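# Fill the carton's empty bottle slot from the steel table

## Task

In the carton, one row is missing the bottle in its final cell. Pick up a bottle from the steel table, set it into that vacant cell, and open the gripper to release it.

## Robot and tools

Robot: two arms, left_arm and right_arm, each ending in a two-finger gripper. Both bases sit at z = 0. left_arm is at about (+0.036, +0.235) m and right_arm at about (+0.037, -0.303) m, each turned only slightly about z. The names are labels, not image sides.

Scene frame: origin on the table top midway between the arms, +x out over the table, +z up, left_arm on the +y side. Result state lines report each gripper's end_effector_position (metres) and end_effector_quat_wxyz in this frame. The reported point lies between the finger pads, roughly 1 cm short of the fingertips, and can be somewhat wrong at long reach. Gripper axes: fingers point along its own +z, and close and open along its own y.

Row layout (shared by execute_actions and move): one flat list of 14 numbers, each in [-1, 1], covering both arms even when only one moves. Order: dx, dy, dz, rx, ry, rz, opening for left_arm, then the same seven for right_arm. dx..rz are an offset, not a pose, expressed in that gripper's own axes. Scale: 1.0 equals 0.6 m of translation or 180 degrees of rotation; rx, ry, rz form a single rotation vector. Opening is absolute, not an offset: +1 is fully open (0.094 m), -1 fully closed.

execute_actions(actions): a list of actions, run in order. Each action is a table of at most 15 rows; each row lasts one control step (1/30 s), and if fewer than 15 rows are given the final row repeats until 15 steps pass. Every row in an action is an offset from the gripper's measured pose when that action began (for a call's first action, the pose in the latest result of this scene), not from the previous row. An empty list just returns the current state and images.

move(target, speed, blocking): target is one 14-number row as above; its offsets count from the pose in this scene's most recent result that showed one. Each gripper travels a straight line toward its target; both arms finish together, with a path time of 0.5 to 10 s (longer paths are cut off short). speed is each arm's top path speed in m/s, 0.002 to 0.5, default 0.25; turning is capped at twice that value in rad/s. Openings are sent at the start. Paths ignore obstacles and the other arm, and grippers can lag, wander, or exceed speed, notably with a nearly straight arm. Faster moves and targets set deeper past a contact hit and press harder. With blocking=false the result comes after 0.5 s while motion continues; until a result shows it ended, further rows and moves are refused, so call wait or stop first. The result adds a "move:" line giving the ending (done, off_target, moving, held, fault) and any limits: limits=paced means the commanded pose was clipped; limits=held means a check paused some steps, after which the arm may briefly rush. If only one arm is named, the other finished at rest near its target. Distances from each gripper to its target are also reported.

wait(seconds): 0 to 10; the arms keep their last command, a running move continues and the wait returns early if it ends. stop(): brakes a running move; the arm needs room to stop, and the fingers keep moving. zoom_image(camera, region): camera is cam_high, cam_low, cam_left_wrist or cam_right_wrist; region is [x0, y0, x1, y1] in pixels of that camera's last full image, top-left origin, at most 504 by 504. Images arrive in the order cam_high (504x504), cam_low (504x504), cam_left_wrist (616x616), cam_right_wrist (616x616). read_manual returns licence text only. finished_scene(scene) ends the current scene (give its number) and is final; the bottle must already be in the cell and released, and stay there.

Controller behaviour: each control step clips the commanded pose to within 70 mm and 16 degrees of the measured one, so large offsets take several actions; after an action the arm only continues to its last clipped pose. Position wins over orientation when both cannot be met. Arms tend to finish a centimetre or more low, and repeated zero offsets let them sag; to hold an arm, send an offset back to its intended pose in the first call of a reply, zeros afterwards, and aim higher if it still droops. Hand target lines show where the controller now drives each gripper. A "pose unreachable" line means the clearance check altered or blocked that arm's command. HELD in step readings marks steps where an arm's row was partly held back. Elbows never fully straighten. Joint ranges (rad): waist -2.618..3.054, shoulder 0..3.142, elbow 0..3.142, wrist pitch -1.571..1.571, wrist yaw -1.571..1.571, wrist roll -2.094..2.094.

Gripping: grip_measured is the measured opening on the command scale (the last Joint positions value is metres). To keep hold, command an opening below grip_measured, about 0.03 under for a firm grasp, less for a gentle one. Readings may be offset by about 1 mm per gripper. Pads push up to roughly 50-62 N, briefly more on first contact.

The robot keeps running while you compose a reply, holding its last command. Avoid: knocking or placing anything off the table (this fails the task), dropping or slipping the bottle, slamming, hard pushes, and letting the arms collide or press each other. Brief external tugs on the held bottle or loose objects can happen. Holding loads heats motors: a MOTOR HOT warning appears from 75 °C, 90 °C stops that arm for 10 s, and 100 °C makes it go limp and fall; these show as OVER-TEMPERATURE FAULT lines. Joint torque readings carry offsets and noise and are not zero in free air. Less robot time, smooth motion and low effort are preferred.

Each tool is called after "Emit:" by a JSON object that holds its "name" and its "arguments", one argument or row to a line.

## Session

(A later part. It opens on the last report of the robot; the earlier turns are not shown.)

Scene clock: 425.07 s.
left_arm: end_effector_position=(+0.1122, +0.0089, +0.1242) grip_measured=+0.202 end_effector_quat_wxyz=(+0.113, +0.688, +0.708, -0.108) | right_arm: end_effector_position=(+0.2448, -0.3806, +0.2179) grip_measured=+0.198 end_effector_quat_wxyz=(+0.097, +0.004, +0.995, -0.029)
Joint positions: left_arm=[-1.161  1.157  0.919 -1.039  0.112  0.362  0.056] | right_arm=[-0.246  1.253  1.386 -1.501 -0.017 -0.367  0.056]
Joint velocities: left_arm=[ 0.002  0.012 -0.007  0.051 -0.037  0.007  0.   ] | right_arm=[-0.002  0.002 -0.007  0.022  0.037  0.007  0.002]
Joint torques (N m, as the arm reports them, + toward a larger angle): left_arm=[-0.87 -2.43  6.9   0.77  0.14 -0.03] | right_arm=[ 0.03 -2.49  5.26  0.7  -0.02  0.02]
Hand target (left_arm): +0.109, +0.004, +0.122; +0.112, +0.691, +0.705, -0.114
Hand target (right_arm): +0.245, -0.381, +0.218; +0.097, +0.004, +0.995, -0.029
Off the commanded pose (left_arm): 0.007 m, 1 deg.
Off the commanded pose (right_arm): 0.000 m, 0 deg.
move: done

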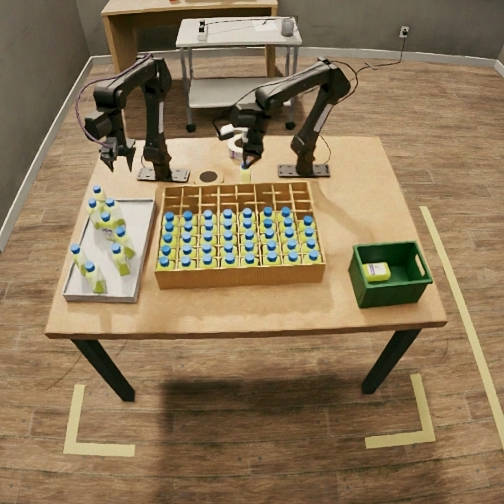

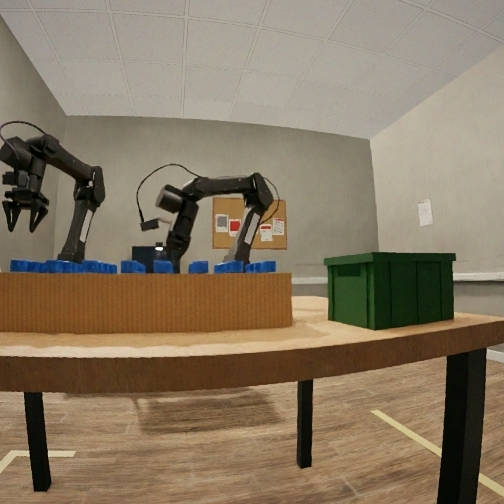

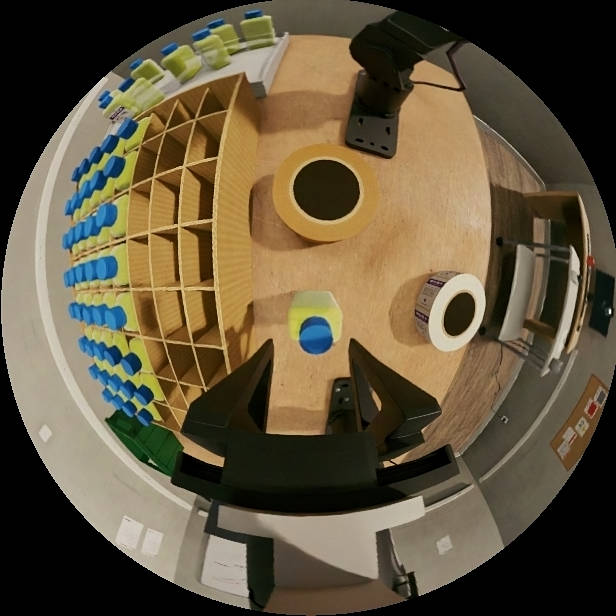

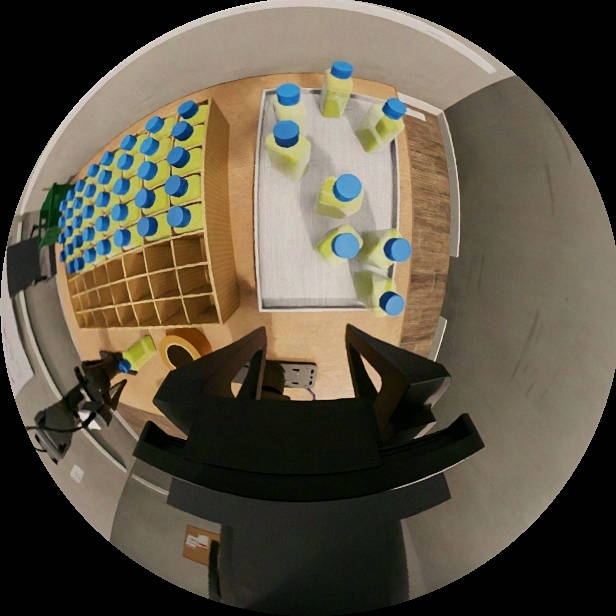

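Emit:
{"name": "move", "arguments": {
  "target": [0.004,-0.01,0.0443,0,-0.004,0,0.2,0,0,0,0,0,0,0.2],
  "speed": 0.06
}}

Emit:
{"name": "zoom_image", "arguments": {
  "camera": "cam_left_wrist",
  "region": [240, 270, 380, 410]
}}

Emit:
{"name": "zoom_image", "arguments": {
  "camera": "cam_high",
  "region": [200, 100, 300, 200]
}}

Scene clock: 437.37 s.
left_arm: end_effector_position=(+0.1073, +0.0064, +0.1003) grip_measured=+0.202 end_effector_quat_wxyz=(+0.114, +0.686, +0.710, -0.113) | right_arm: end_effector_position=(+0.2448, -0.3806, +0.2179) grip_measured=+0.198 end_effector_quat_wxyz=(+0.097, +0.004, +0.995, -0.029)
Joint positions: left_arm=[-1.184  1.157  0.822 -0.933  0.112  0.333  0.056] | right_arm=[-0.246  1.253  1.386 -1.501 -0.017 -0.367  0.056]
Joint velocities: left_arm=[-0.002 -0.012 -0.012  0.022 -0.051 -0.051  0.   ] | right_arm=[-0.002 -0.002 -0.007  0.022  0.007 -0.051  0.001]
Joint torques (N m, as the arm reports them, + toward a larger angle): left_arm=[-0.87 -2.79  6.76  0.81 -0.02 -0.02] | right_arm=[ 0.03 -2.49  5.26  0.7  -0.02  0.02]
Hand target (left_arm): +0.107, +0.003, +0.098; +0.117, +0.688, +0.707, -0.113
Hand target (right_arm): +0.245, -0.381, +0.218; +0.097, +0.004, +0.995, -0.029
Off the commanded pose (left_arm): 0.004 m, 1 deg.
Off the commanded pose (right_arm): 0.000 m, 0 deg.
move: done

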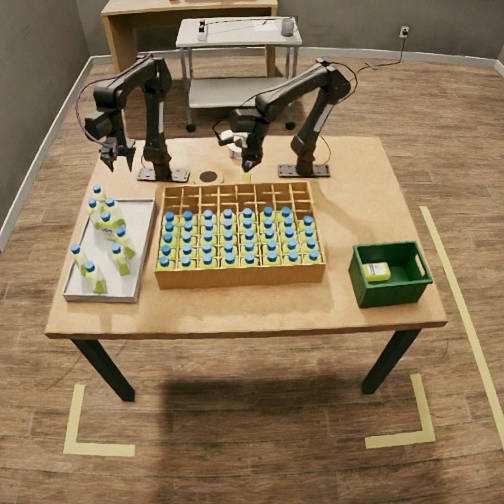

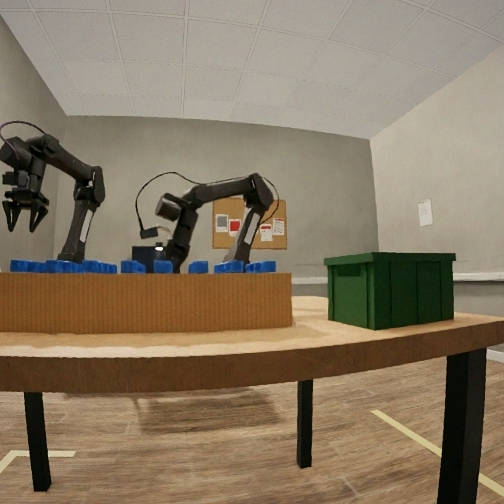

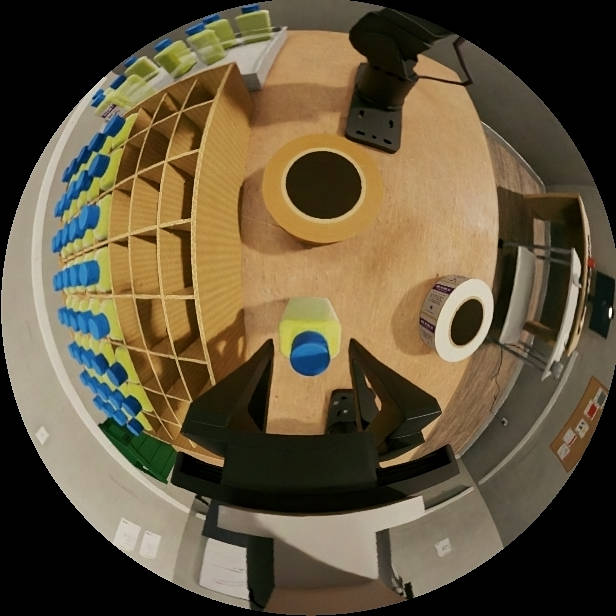

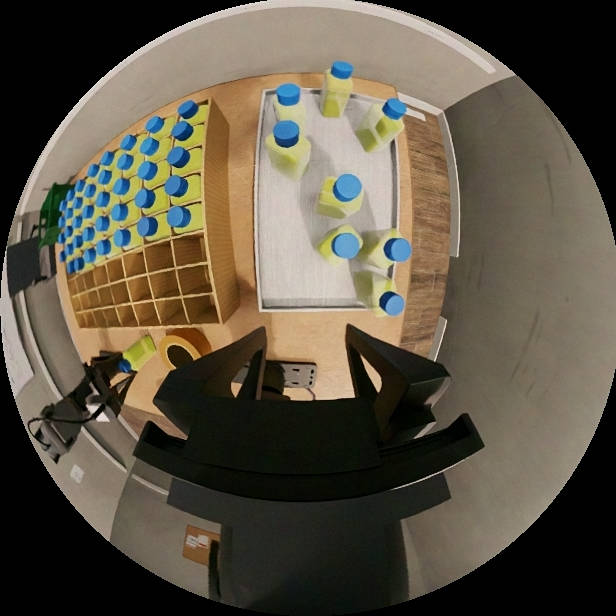

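Region (240, 270, 380, 410) of cam_left_wrist's 616x616 image, scaled by 3.600, with more detail than that image has.

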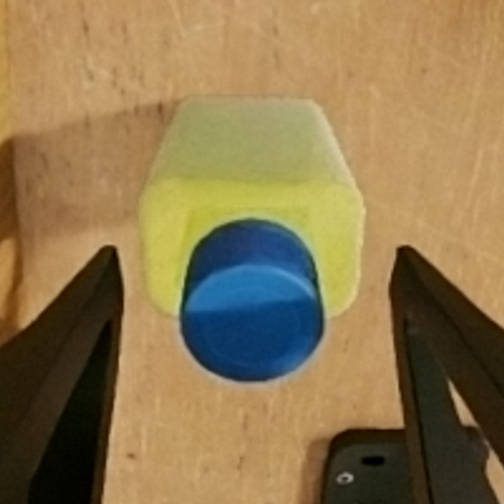

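Region (200, 100, 300, 200) of cam_high's 504x504 image, scaled by 5.040, with more detail than that image has.

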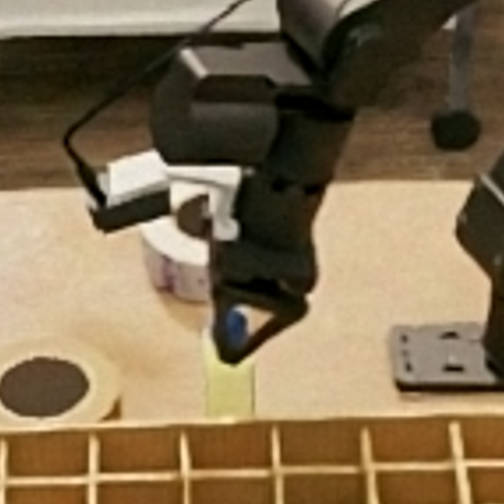

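Emit:
{"name": "execute_actions", "arguments": {
  "actions": [
    [[0,0,0,0,0,0,0.0,0,0,0,0,0,0,0.2],[0,0,0,0,0,0,-0.15,0,0,0,0,0,0,0.2],[0,0,0,0,0,0,-0.25,0,0,0,0,0,0,0.2],[0,0,0,0,0,0,-0.32,0,0,0,0,0,0,0.2],[0,0,0,0,0,0,-0.36,0,0,0,0,0,0,0.2],[0,0,0,0,0,0,-0.38,0,0,0,0,0,0,0.2],[0,0,0,0,0,0,-0.40,0,0,0,0,0,0,0.2],[0,0,0,0,0,0,-0.42,0,0,0,0,0,0,0.2],[0,0,0,0,0,0,-0.44,0,0,0,0,0,0,0.2],[0,0,0,0,0,0,-0.46,0,0,0,0,0,0,0.2],[0,0,0,0,0,0,-0.48,0,0,0,0,0,0,0.2],[0,0,0,0,0,0,-0.5,0,0,0,0,0,0,0.2]]
  ]
}}

Emit:
{"name": "zoom_image", "arguments": {
  "camera": "cam_left_wrist",
  "region": [240, 270, 380, 410]
}}

Scene clock: 451.30 s.
left_arm: end_effector_position=(+0.1074, +0.0067, +0.1002) grip_measured=-0.469 end_effector_quat_wxyz=(+0.114, +0.686, +0.710, -0.112) | right_arm: end_effector_position=(+0.2448, -0.3806, +0.2179) grip_measured=+0.198 end_effector_quat_wxyz=(+0.097, +0.004, +0.995, -0.029)
Joint positions: left_arm=[-1.184  1.157  0.822 -0.934  0.112  0.333  0.025] | right_arm=[-0.246  1.253  1.386 -1.501 -0.017 -0.367  0.056]
Joint velocities: left_arm=[ 0.002  0.007  0.007 -0.022  0.066 -0.037 -0.   ] | right_arm=[-0.012  0.002 -0.002 -0.081 -0.066 -0.066 -0.001]
Joint torques (N m, as the arm reports them, + toward a larger angle): left_arm=[ 0.04 -3.27  7.3   0.61  0.02  0.03] | right_arm=[ 0.03 -2.49  5.26  0.71 -0.02  0.01]
Hand target (left_arm): +0.107, +0.007, +0.100; +0.114, +0.686, +0.710, -0.113
Hand target (right_arm): +0.245, -0.381, +0.218; +0.097, +0.004, +0.995, -0.029
Off the commanded pose (left_arm): 0.000 m, 0 deg.
Off the commanded pose (right_arm): 0.000 m, 0 deg.
Step readings (end_effector_position):
0: left_arm (+0.1074, +0.0061, +0.1004) | right_arm (+0.2448, -0.3806, +0.2179)
1: left_arm (+0.1074, +0.0062, +0.1003) | right_arm (+0.2448, -0.3806, +0.2179)
2: left_arm (+0.1074, +0.0063, +0.1003) | right_arm (+0.2448, -0.3806, +0.2179)
4: left_arm (+0.1073, +0.0064, +0.1003) | right_arm (+0.2448, -0.3806, +0.2179)
8: left_arm (+0.1073, +0.0066, +0.1002) | right_arm (+0.2448, -0.3806, +0.2179)
15: end_effector_position above

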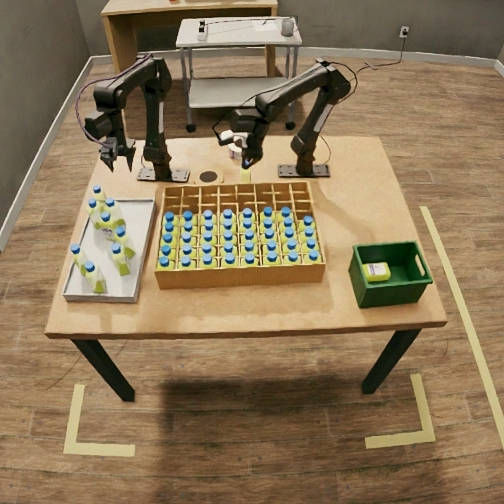

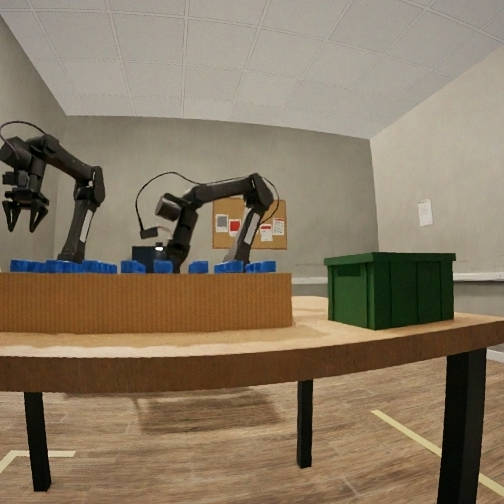

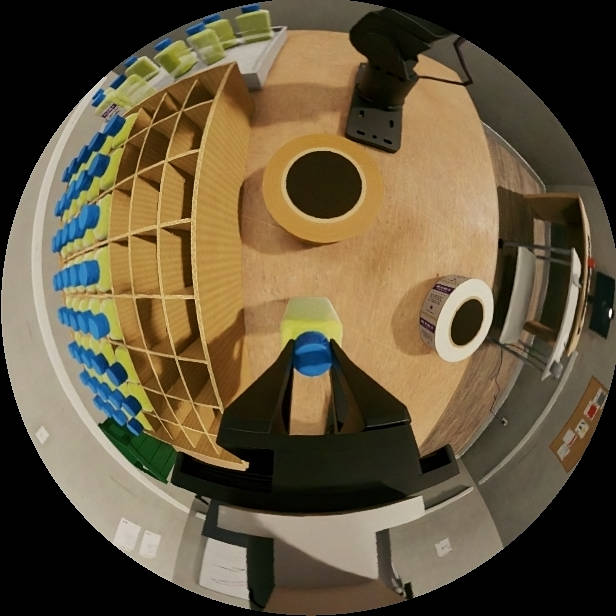

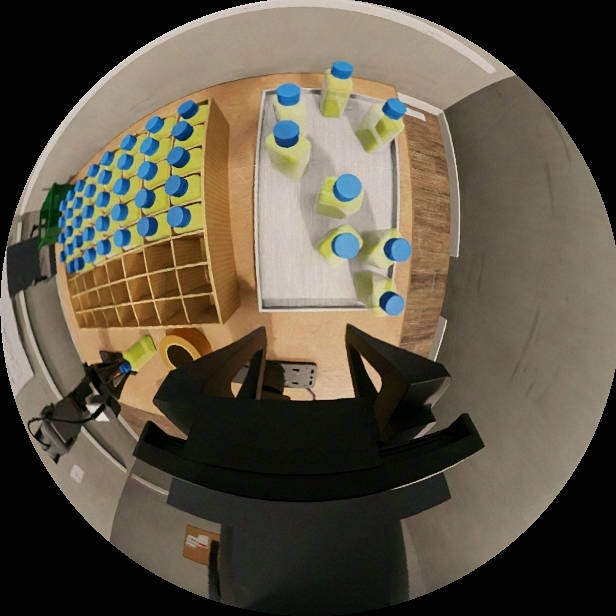

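Region (240, 270, 380, 410) of cam_left_wrist's 616x616 image, scaled by 3.600, with more detail than that image has.

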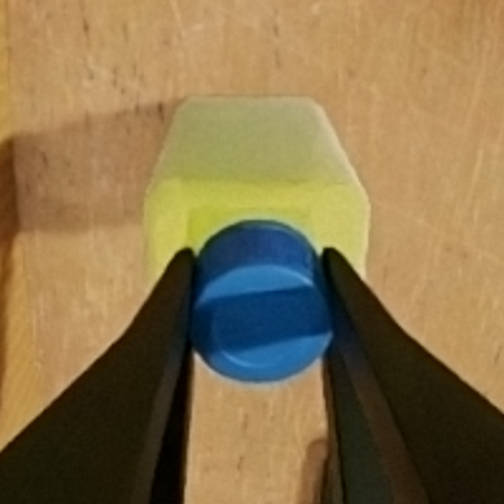

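Emit:
{"name": "move", "arguments": {
  "target": [-0.0789,-0.0007,-0.2373,-0.0701,-0.0006,-0.211,-0.5,0,0,0,0,0,0,0.2],
  "speed": 0.3
}}

Scene clock: 464.73 s.
left_arm: end_effector_position=(+0.1020, +0.0121, +0.2390) grip_measured=-0.469 end_effector_quat_wxyz=(+0.125, +0.404, +0.905, -0.057) | right_arm: end_effector_position=(+0.2448, -0.3806, +0.2179) grip_measured=+0.198 end_effector_quat_wxyz=(+0.097, +0.004, +0.995, -0.029)
Joint positions: left_arm=[-1.391  1.282  1.481 -1.533 -0.142 -0.538  0.025] | right_arm=[-0.246  1.253  1.386 -1.501 -0.017 -0.367  0.056]
Joint velocities: left_arm=[-0.012 -0.007 -0.002 -0.037 -0.037 -0.022  0.   ] | right_arm=[ 0.002  0.002  0.007  0.037  0.037  0.007 -0.001]
Joint torques (N m, as the arm reports them, + toward a larger angle): left_arm=[-0.82 -3.03  9.92  0.58 -0.31 -0.02] | right_arm=[ 0.04 -2.49  5.26  0.71 -0.02  0.02]
Hand target (left_arm): +0.105, +0.005, +0.250; +0.144, +0.402, +0.902, -0.066
Hand target (right_arm): +0.245, -0.381, +0.218; +0.097, +0.004, +0.995, -0.029
Off the commanded pose (left_arm): 0.014 m, 3 deg.
Off the commanded pose (right_arm): 0.000 m, 0 deg.
move: off_target (left_arm)

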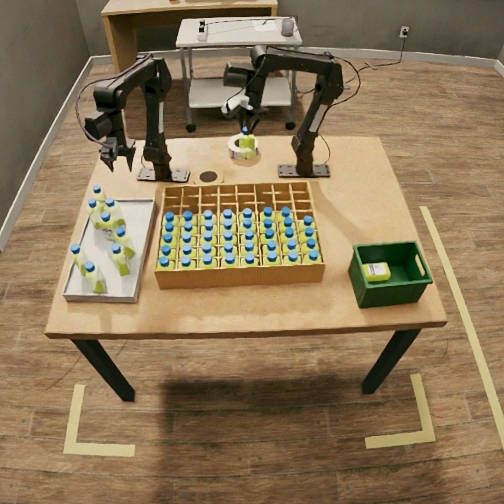

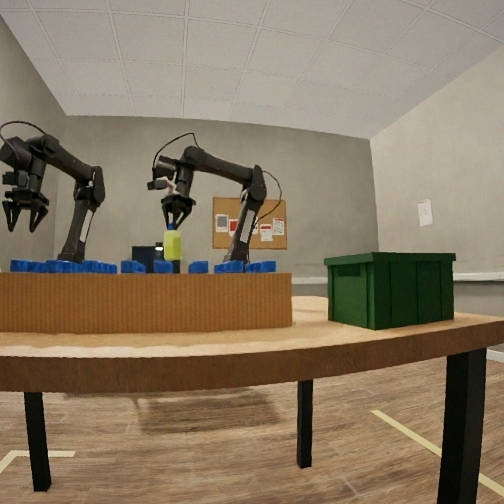

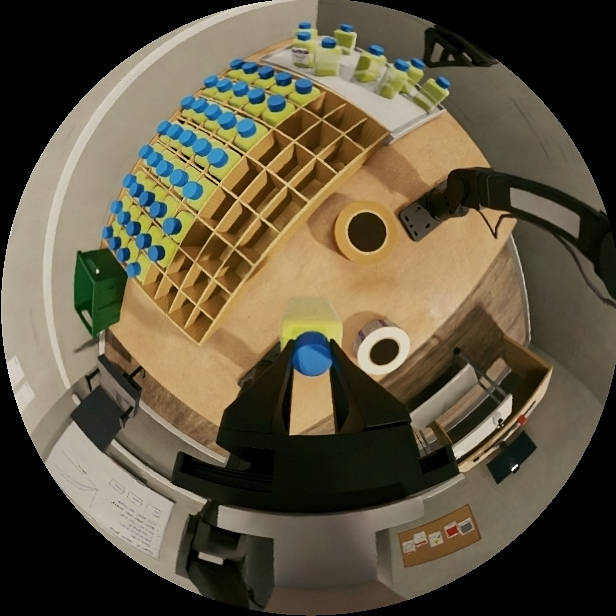

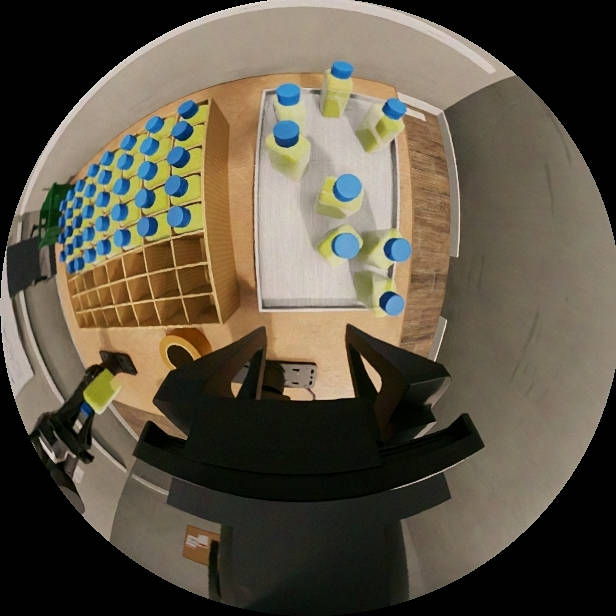

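Emit:
{"name": "move", "arguments": {
  "target": [-0.0502,0.496,-0.0062,-0.0861,-0.0222,-0.2649,-0.5,0,0,0,0,0,0,0.2],
  "speed": 0.25
}}

Emit:
{"name": "zoom_image", "arguments": {
  "camera": "cam_left_wrist",
  "region": [230, 230, 410, 390]
}}

Emit:
{"name": "zoom_image", "arguments": {
  "camera": "cam_high",
  "region": [250, 150, 350, 250]
}}

Emit:
{"name": "zoom_image", "arguments": {
  "camera": "cam_low",
  "region": [190, 170, 310, 290]
}}

Scene clock: 484.07 s.
left_arm: end_effector_position=(+0.3342, +0.1902, +0.2400) grip_measured=-0.469 end_effector_quat_wxyz=(+0.150, -0.011, +0.989, +0.004) | right_arm: end_effector_position=(+0.2448, -0.3806, +0.2179) grip_measured=+0.198 end_effector_quat_wxyz=(+0.097, +0.004, +0.995, -0.029)
Joint positions: left_arm=[-0.188  1.482  1.632 -1.428 -0.068 -0.203  0.025] | right_arm=[-0.246  1.253  1.386 -1.501 -0.017 -0.367  0.056]
Joint velocities: left_arm=[ 0.012 -0.002  0.002 -0.051 -0.037 -0.007 -0.001] | right_arm=[ 0.017 -0.012 -0.007 -0.037 -0.051 -0.022 -0.001]
Joint torques (N m, as the arm reports them, + toward a larger angle): left_arm=[ 0.62 -5.74 10.46  0.81  0.01 -0.04] | right_arm=[ 0.04 -2.49  5.26  0.71 -0.02  0.01]
Hand target (left_arm): +0.345, +0.190, +0.255; +0.180, -0.017, +0.983, -0.004
Hand target (right_arm): +0.245, -0.381, +0.218; +0.097, +0.004, +0.995, -0.029
Off the commanded pose (left_arm): 0.013 m, 3 deg.
Off the commanded pose (right_arm): 0.000 m, 0 deg.
move: off_target (left_arm)

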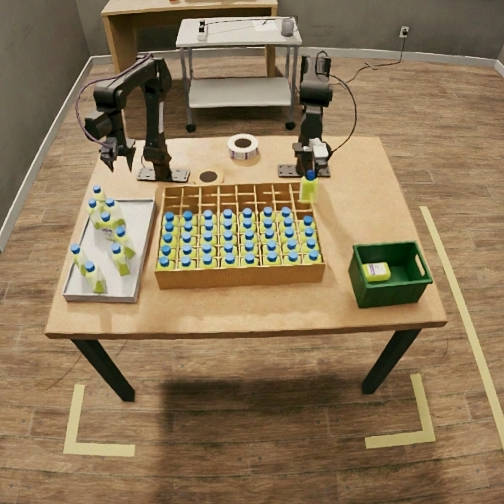

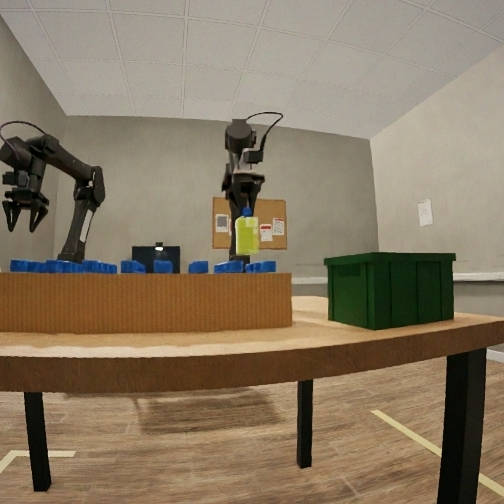

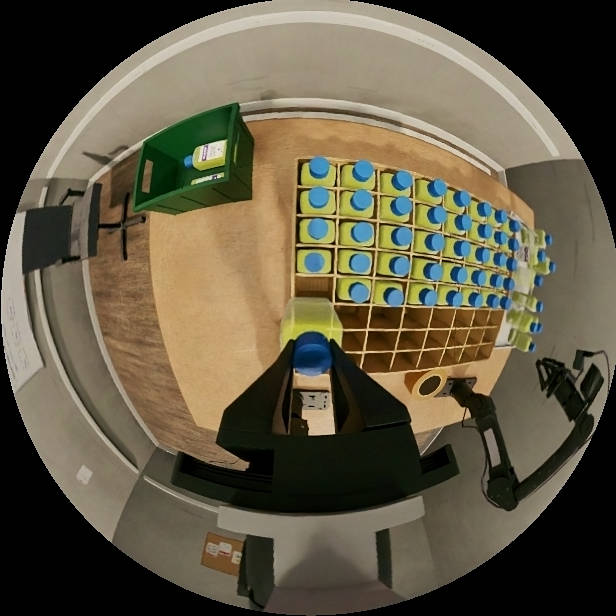

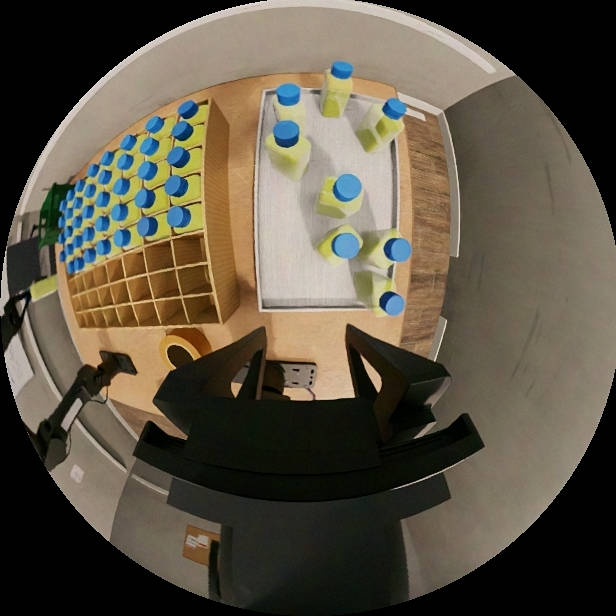

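Region (230, 230, 410, 390) of cam_left_wrist's 616x616 image, scaled by 2.800, with more detail than that image has.

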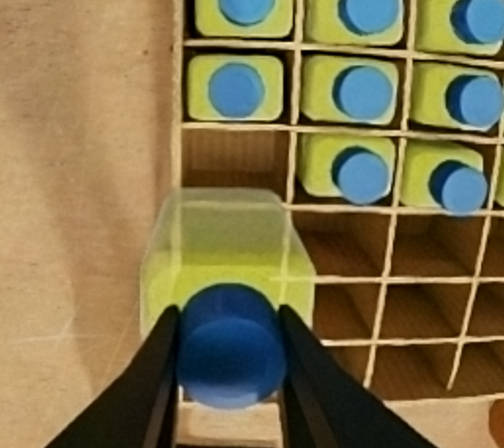

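Region (250, 150, 350, 250) of cam_high's 504x504 image, scaled by 5.040, with more detail than that image has.

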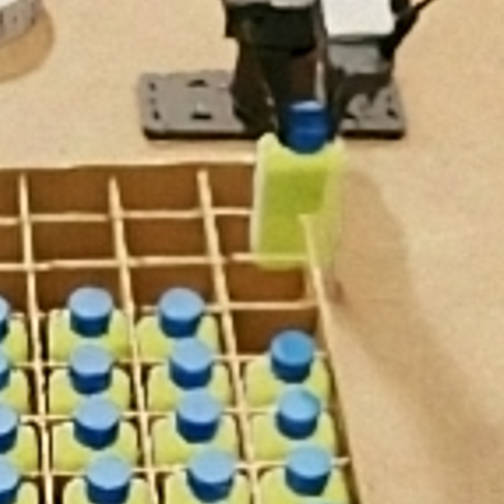

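Region (190, 170, 310, 290) of cam_low's 504x504 image, scaled by 4.200, with more detail than that image has.

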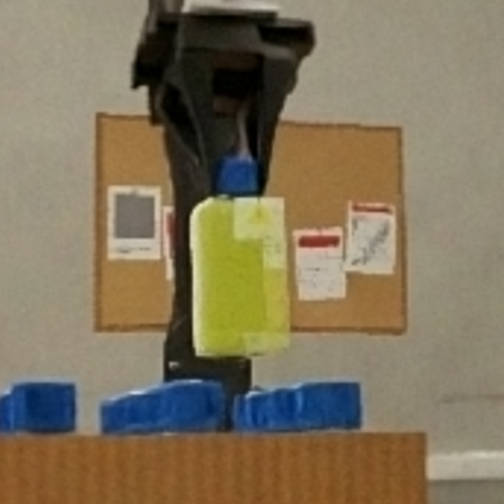

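Emit:
{"name": "move", "arguments": {
  "target": [-0.0203,-0.008,0.0639,0.0033,-0.012,0.0106,-0.5,0,0,0,0,0,0,0.2],
  "speed": 0.08
}}

Emit:
{"name": "zoom_image", "arguments": {
  "camera": "cam_left_wrist",
  "region": [230, 230, 410, 390]
}}

Emit:
{"name": "zoom_image", "arguments": {
  "camera": "cam_high",
  "region": [250, 150, 350, 250]
}}

Emit:
{"name": "zoom_image", "arguments": {
  "camera": "cam_low",
  "region": [190, 170, 310, 290]
}}

Scene clock: 509.93 s.
left_arm: end_effector_position=(+0.3495, +0.1870, +0.2070) grip_measured=-0.469 end_effector_quat_wxyz=(+0.158, +0.007, +0.987, +0.005) | right_arm: end_effector_position=(+0.2448, -0.3806, +0.2179) grip_measured=+0.198 end_effector_quat_wxyz=(+0.097, +0.004, +0.995, -0.029)
Joint positions: left_arm=[-0.188  1.482  1.489 -1.266 -0.067 -0.166  0.025] | right_arm=[-0.246  1.253  1.386 -1.501 -0.017 -0.367  0.056]
Joint velocities: left_arm=[-0.007  0.002  0.007 -0.007 -0.051 -0.066  0.   ] | right_arm=[ 0.002  0.002 -0.017  0.022 -0.081 -0.051 -0.001]
Joint torques (N m, as the arm reports them, + toward a larger angle): left_arm=[ 0.47 -5.41  7.04  0.93 -0.01  0.07] | right_arm=[ 0.04 -2.49  5.27  0.71 -0.02  0.02]
Hand target (left_arm): +0.357, +0.187, +0.207; +0.168, +0.007, +0.986, +0.002
Hand target (right_arm): +0.245, -0.381, +0.218; +0.097, +0.004, +0.995, -0.029
Off the commanded pose (left_arm): 0.008 m, 1 deg.
Off the commanded pose (right_arm): 0.000 m, 0 deg.
move: done

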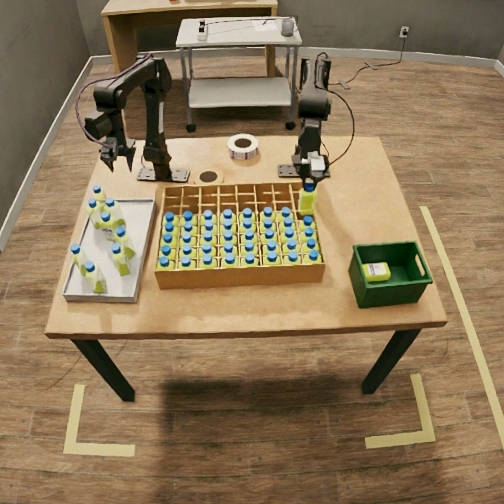

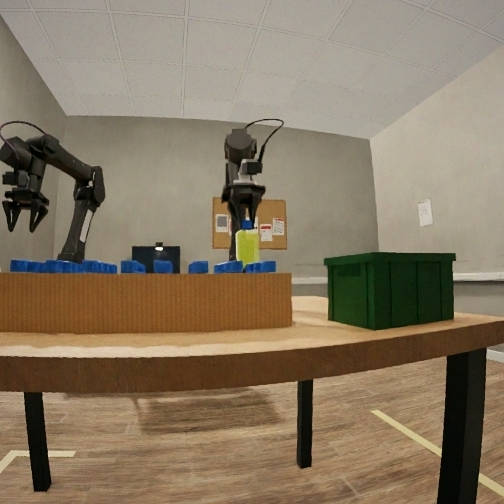

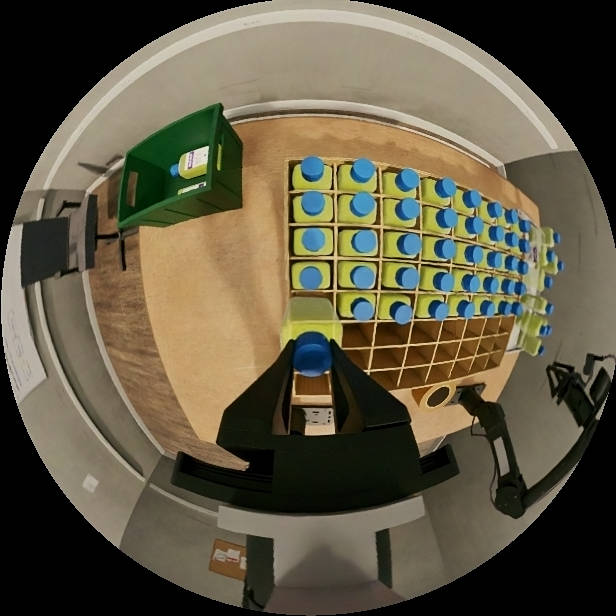

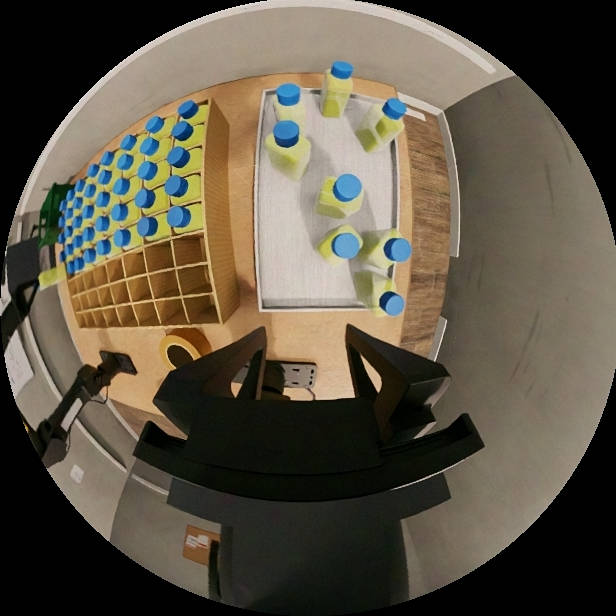

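Region (230, 230, 410, 390) of cam_left_wrist's 616x616 image, scaled by 2.800, with more detail than that image has.

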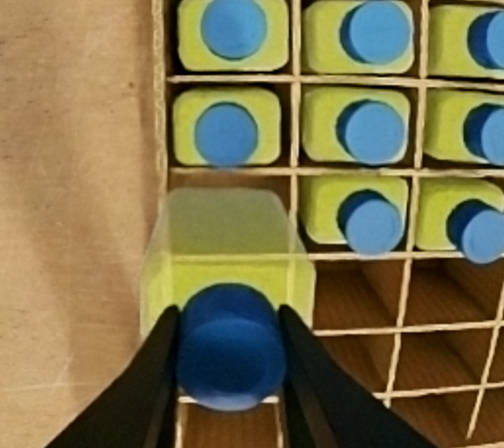

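Region (250, 150, 350, 250) of cam_high's 504x504 image, scaled by 5.040, with more detail than that image has.

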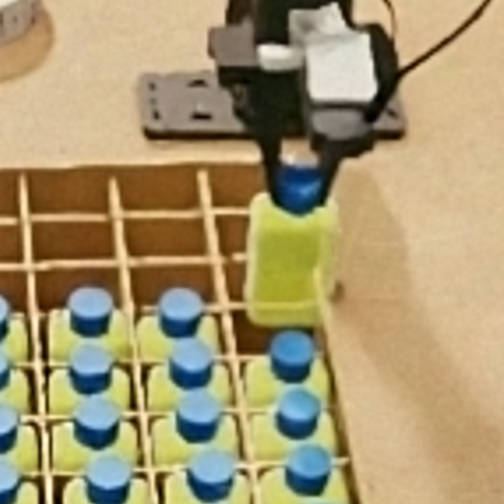

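Region (190, 170, 310, 290) of cam_low's 504x504 image, scaled by 4.200, with more detail than that image has.

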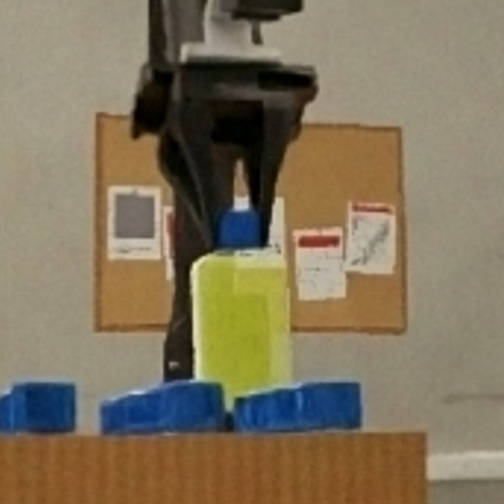

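Emit:
{"name": "move", "arguments": {
  "target": [0.0118,-0.003,0.0575,0.0079,-0.006,-0.0026,-0.5,0,0,0,0,0,0,0.2],
  "speed": 0.04
}}

Emit:
{"name": "zoom_image", "arguments": {
  "camera": "cam_left_wrist",
  "region": [230, 230, 410, 390]
}}

Emit:
{"name": "zoom_image", "arguments": {
  "camera": "cam_high",
  "region": [250, 150, 350, 250]
}}

Scene clock: 524.83 s.
left_arm: end_effector_position=(+0.3482, +0.1839, +0.1616) grip_measured=-0.469 end_effector_quat_wxyz=(+0.141, +0.010, +0.990, -0.001) | right_arm: end_effector_position=(+0.2448, -0.3806, +0.2179) grip_measured=+0.198 end_effector_quat_wxyz=(+0.097, +0.004, +0.995, -0.029)
Joint positions: left_arm=[-0.188  1.482  1.316 -1.126 -0.048 -0.164  0.025] | right_arm=[-0.246  1.253  1.386 -1.501 -0.017 -0.367  0.056]
Joint velocities: left_arm=[ 0.002  0.002  0.002  0.007  0.007 -0.022  0.   ] | right_arm=[-0.007 -0.007  0.002 -0.022 -0.051  0.066  0.   ]
Joint torques (N m, as the arm reports them, + toward a larger angle): left_arm=[ 1.09 -8.6   7.1   0.84  0.01  0.09] | right_arm=[ 0.03 -2.49  5.26  0.7  -0.03  0.02]
Hand target (left_arm): +0.353, +0.186, +0.172; +0.167, +0.006, +0.986, -0.008
Hand target (right_arm): +0.245, -0.381, +0.218; +0.097, +0.004, +0.995, -0.029
Off the commanded pose (left_arm): 0.012 m, 3 deg.
Off the commanded pose (right_arm): 0.000 m, 0 deg.
move: off_target (left_arm)

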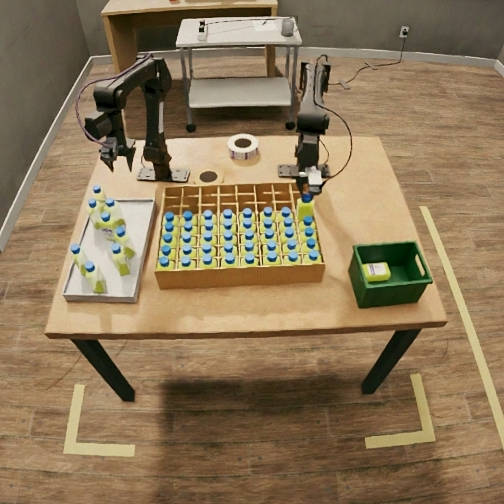

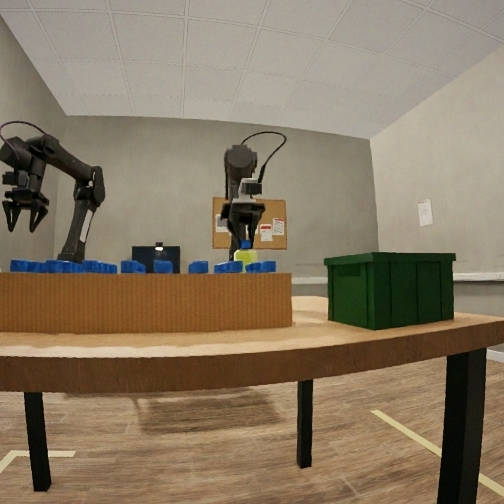

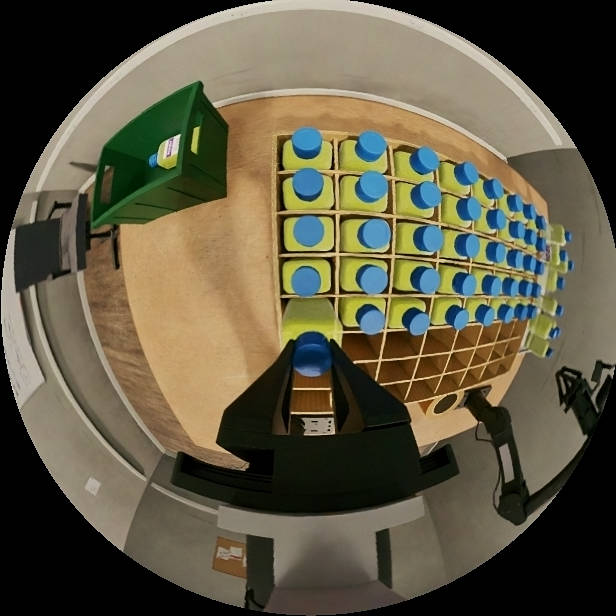

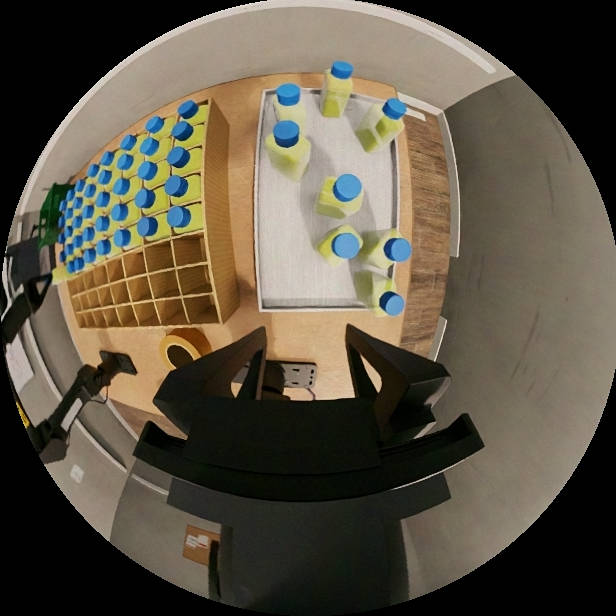

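Region (230, 230, 410, 390) of cam_left_wrist's 616x616 image, scaled by 2.800, with more detail than that image has.

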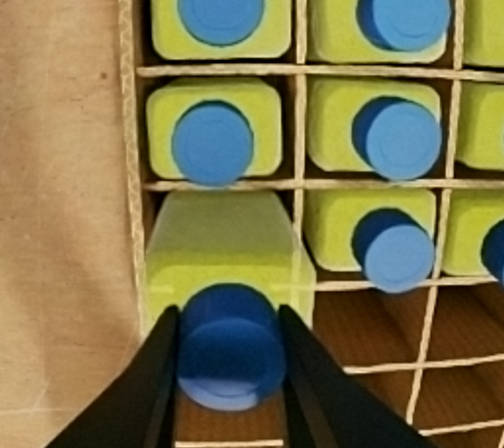

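Region (250, 150, 350, 250) of cam_high's 504x504 image, scaled by 5.040, with more detail than that image has.

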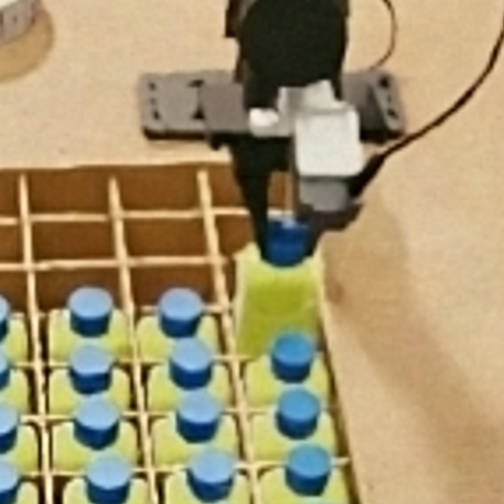

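Emit:
{"name": "move", "arguments": {
  "target": [0.0185,0.004,0.0813,0,-0.015,0,-0.5,0,0,0,0,0,0,0.2],
  "speed": 0.05
}}

Emit:
{"name": "zoom_image", "arguments": {
  "camera": "cam_left_wrist",
  "region": [230, 230, 410, 390]
}}

Emit:
{"name": "zoom_image", "arguments": {
  "camera": "cam_high",
  "region": [250, 150, 350, 250]
}}

Scene clock: 533.80 s.
left_arm: end_effector_position=(+0.3474, +0.1839, +0.1043) grip_measured=-0.469 end_effector_quat_wxyz=(+0.144, +0.013, +0.989, -0.002) | right_arm: end_effector_position=(+0.2448, -0.3806, +0.2179) grip_measured=+0.198 end_effector_quat_wxyz=(+0.097, +0.004, +0.995, -0.029)
Joint positions: left_arm=[-0.188  1.482  1.087 -0.89  -0.047 -0.158  0.025] | right_arm=[-0.246  1.253  1.386 -1.501 -0.017 -0.367  0.056]
Joint velocities: left_arm=[ 0.002  0.022 -0.002  0.007 -0.051 -0.037  0.   ] | right_arm=[ 0.002  0.002 -0.002 -0.037 -0.022 -0.037 -0.   ]
Joint torques (N m, as the arm reports them, + toward a larger angle): left_arm=[ 0.64 -8.49  6.61  0.75 -0.08  0.08] | right_arm=[ 0.03 -2.48  5.25  0.7  -0.02  0.02]
Hand target (left_arm): +0.351, +0.187, +0.112; +0.164, +0.011, +0.986, -0.001
Hand target (right_arm): +0.245, -0.381, +0.218; +0.097, +0.004, +0.995, -0.029
Off the commanded pose (left_arm): 0.009 m, 2 deg.
Off the commanded pose (right_arm): 0.000 m, 0 deg.
move: done

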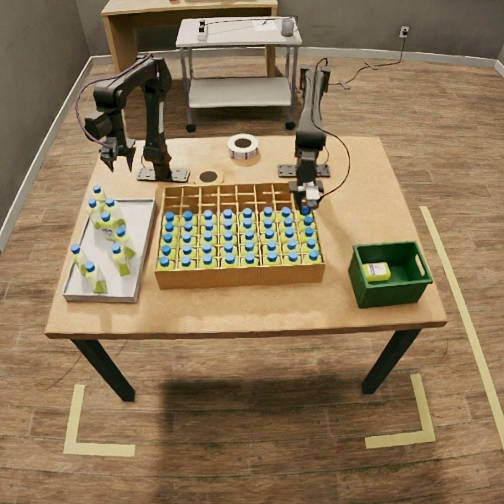

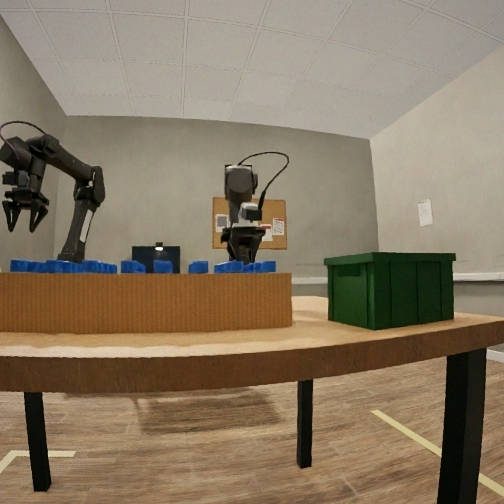

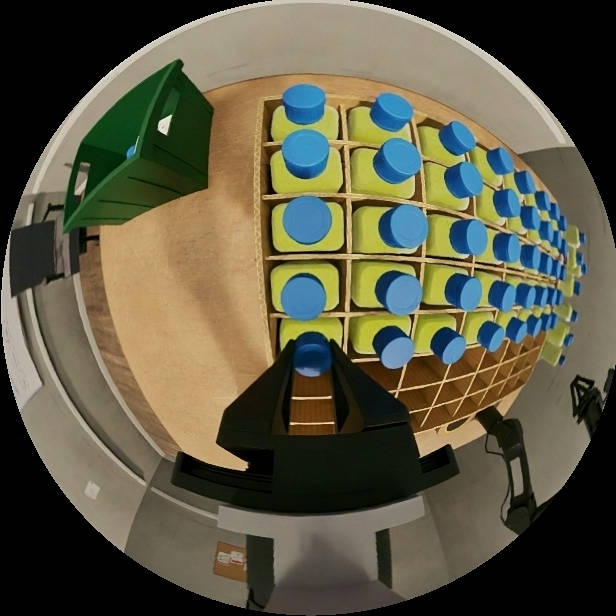

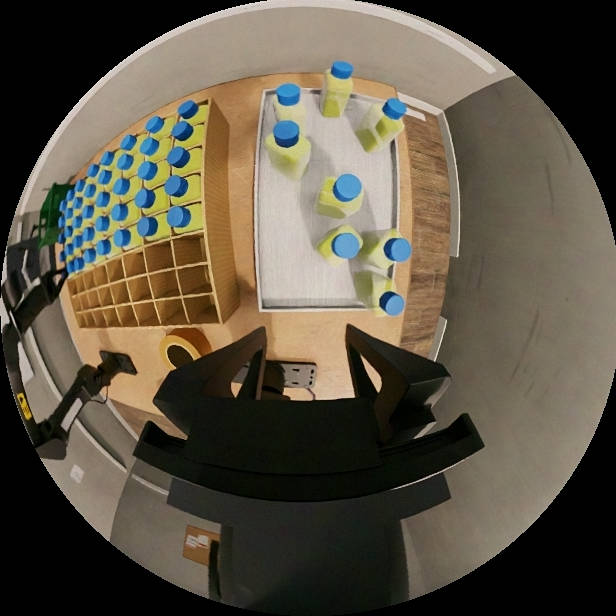

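Region (230, 230, 410, 390) of cam_left_wrist's 616x616 image, scaled by 2.800, with more detail than that image has.

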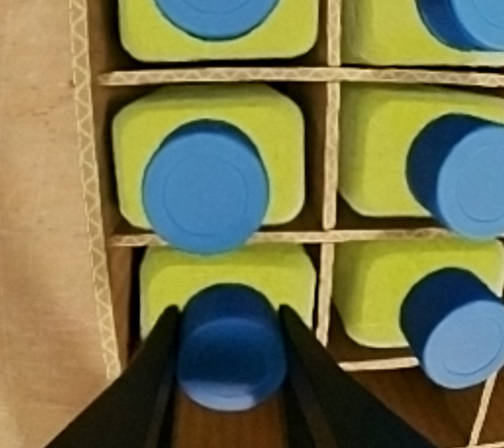

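Region (250, 150, 350, 250) of cam_high's 504x504 image, scaled by 5.040, with more detail than that image has.

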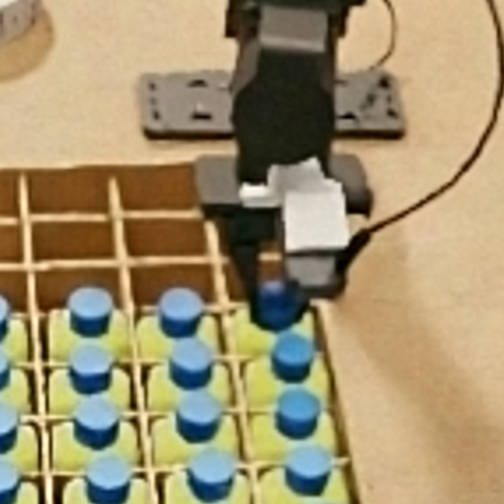

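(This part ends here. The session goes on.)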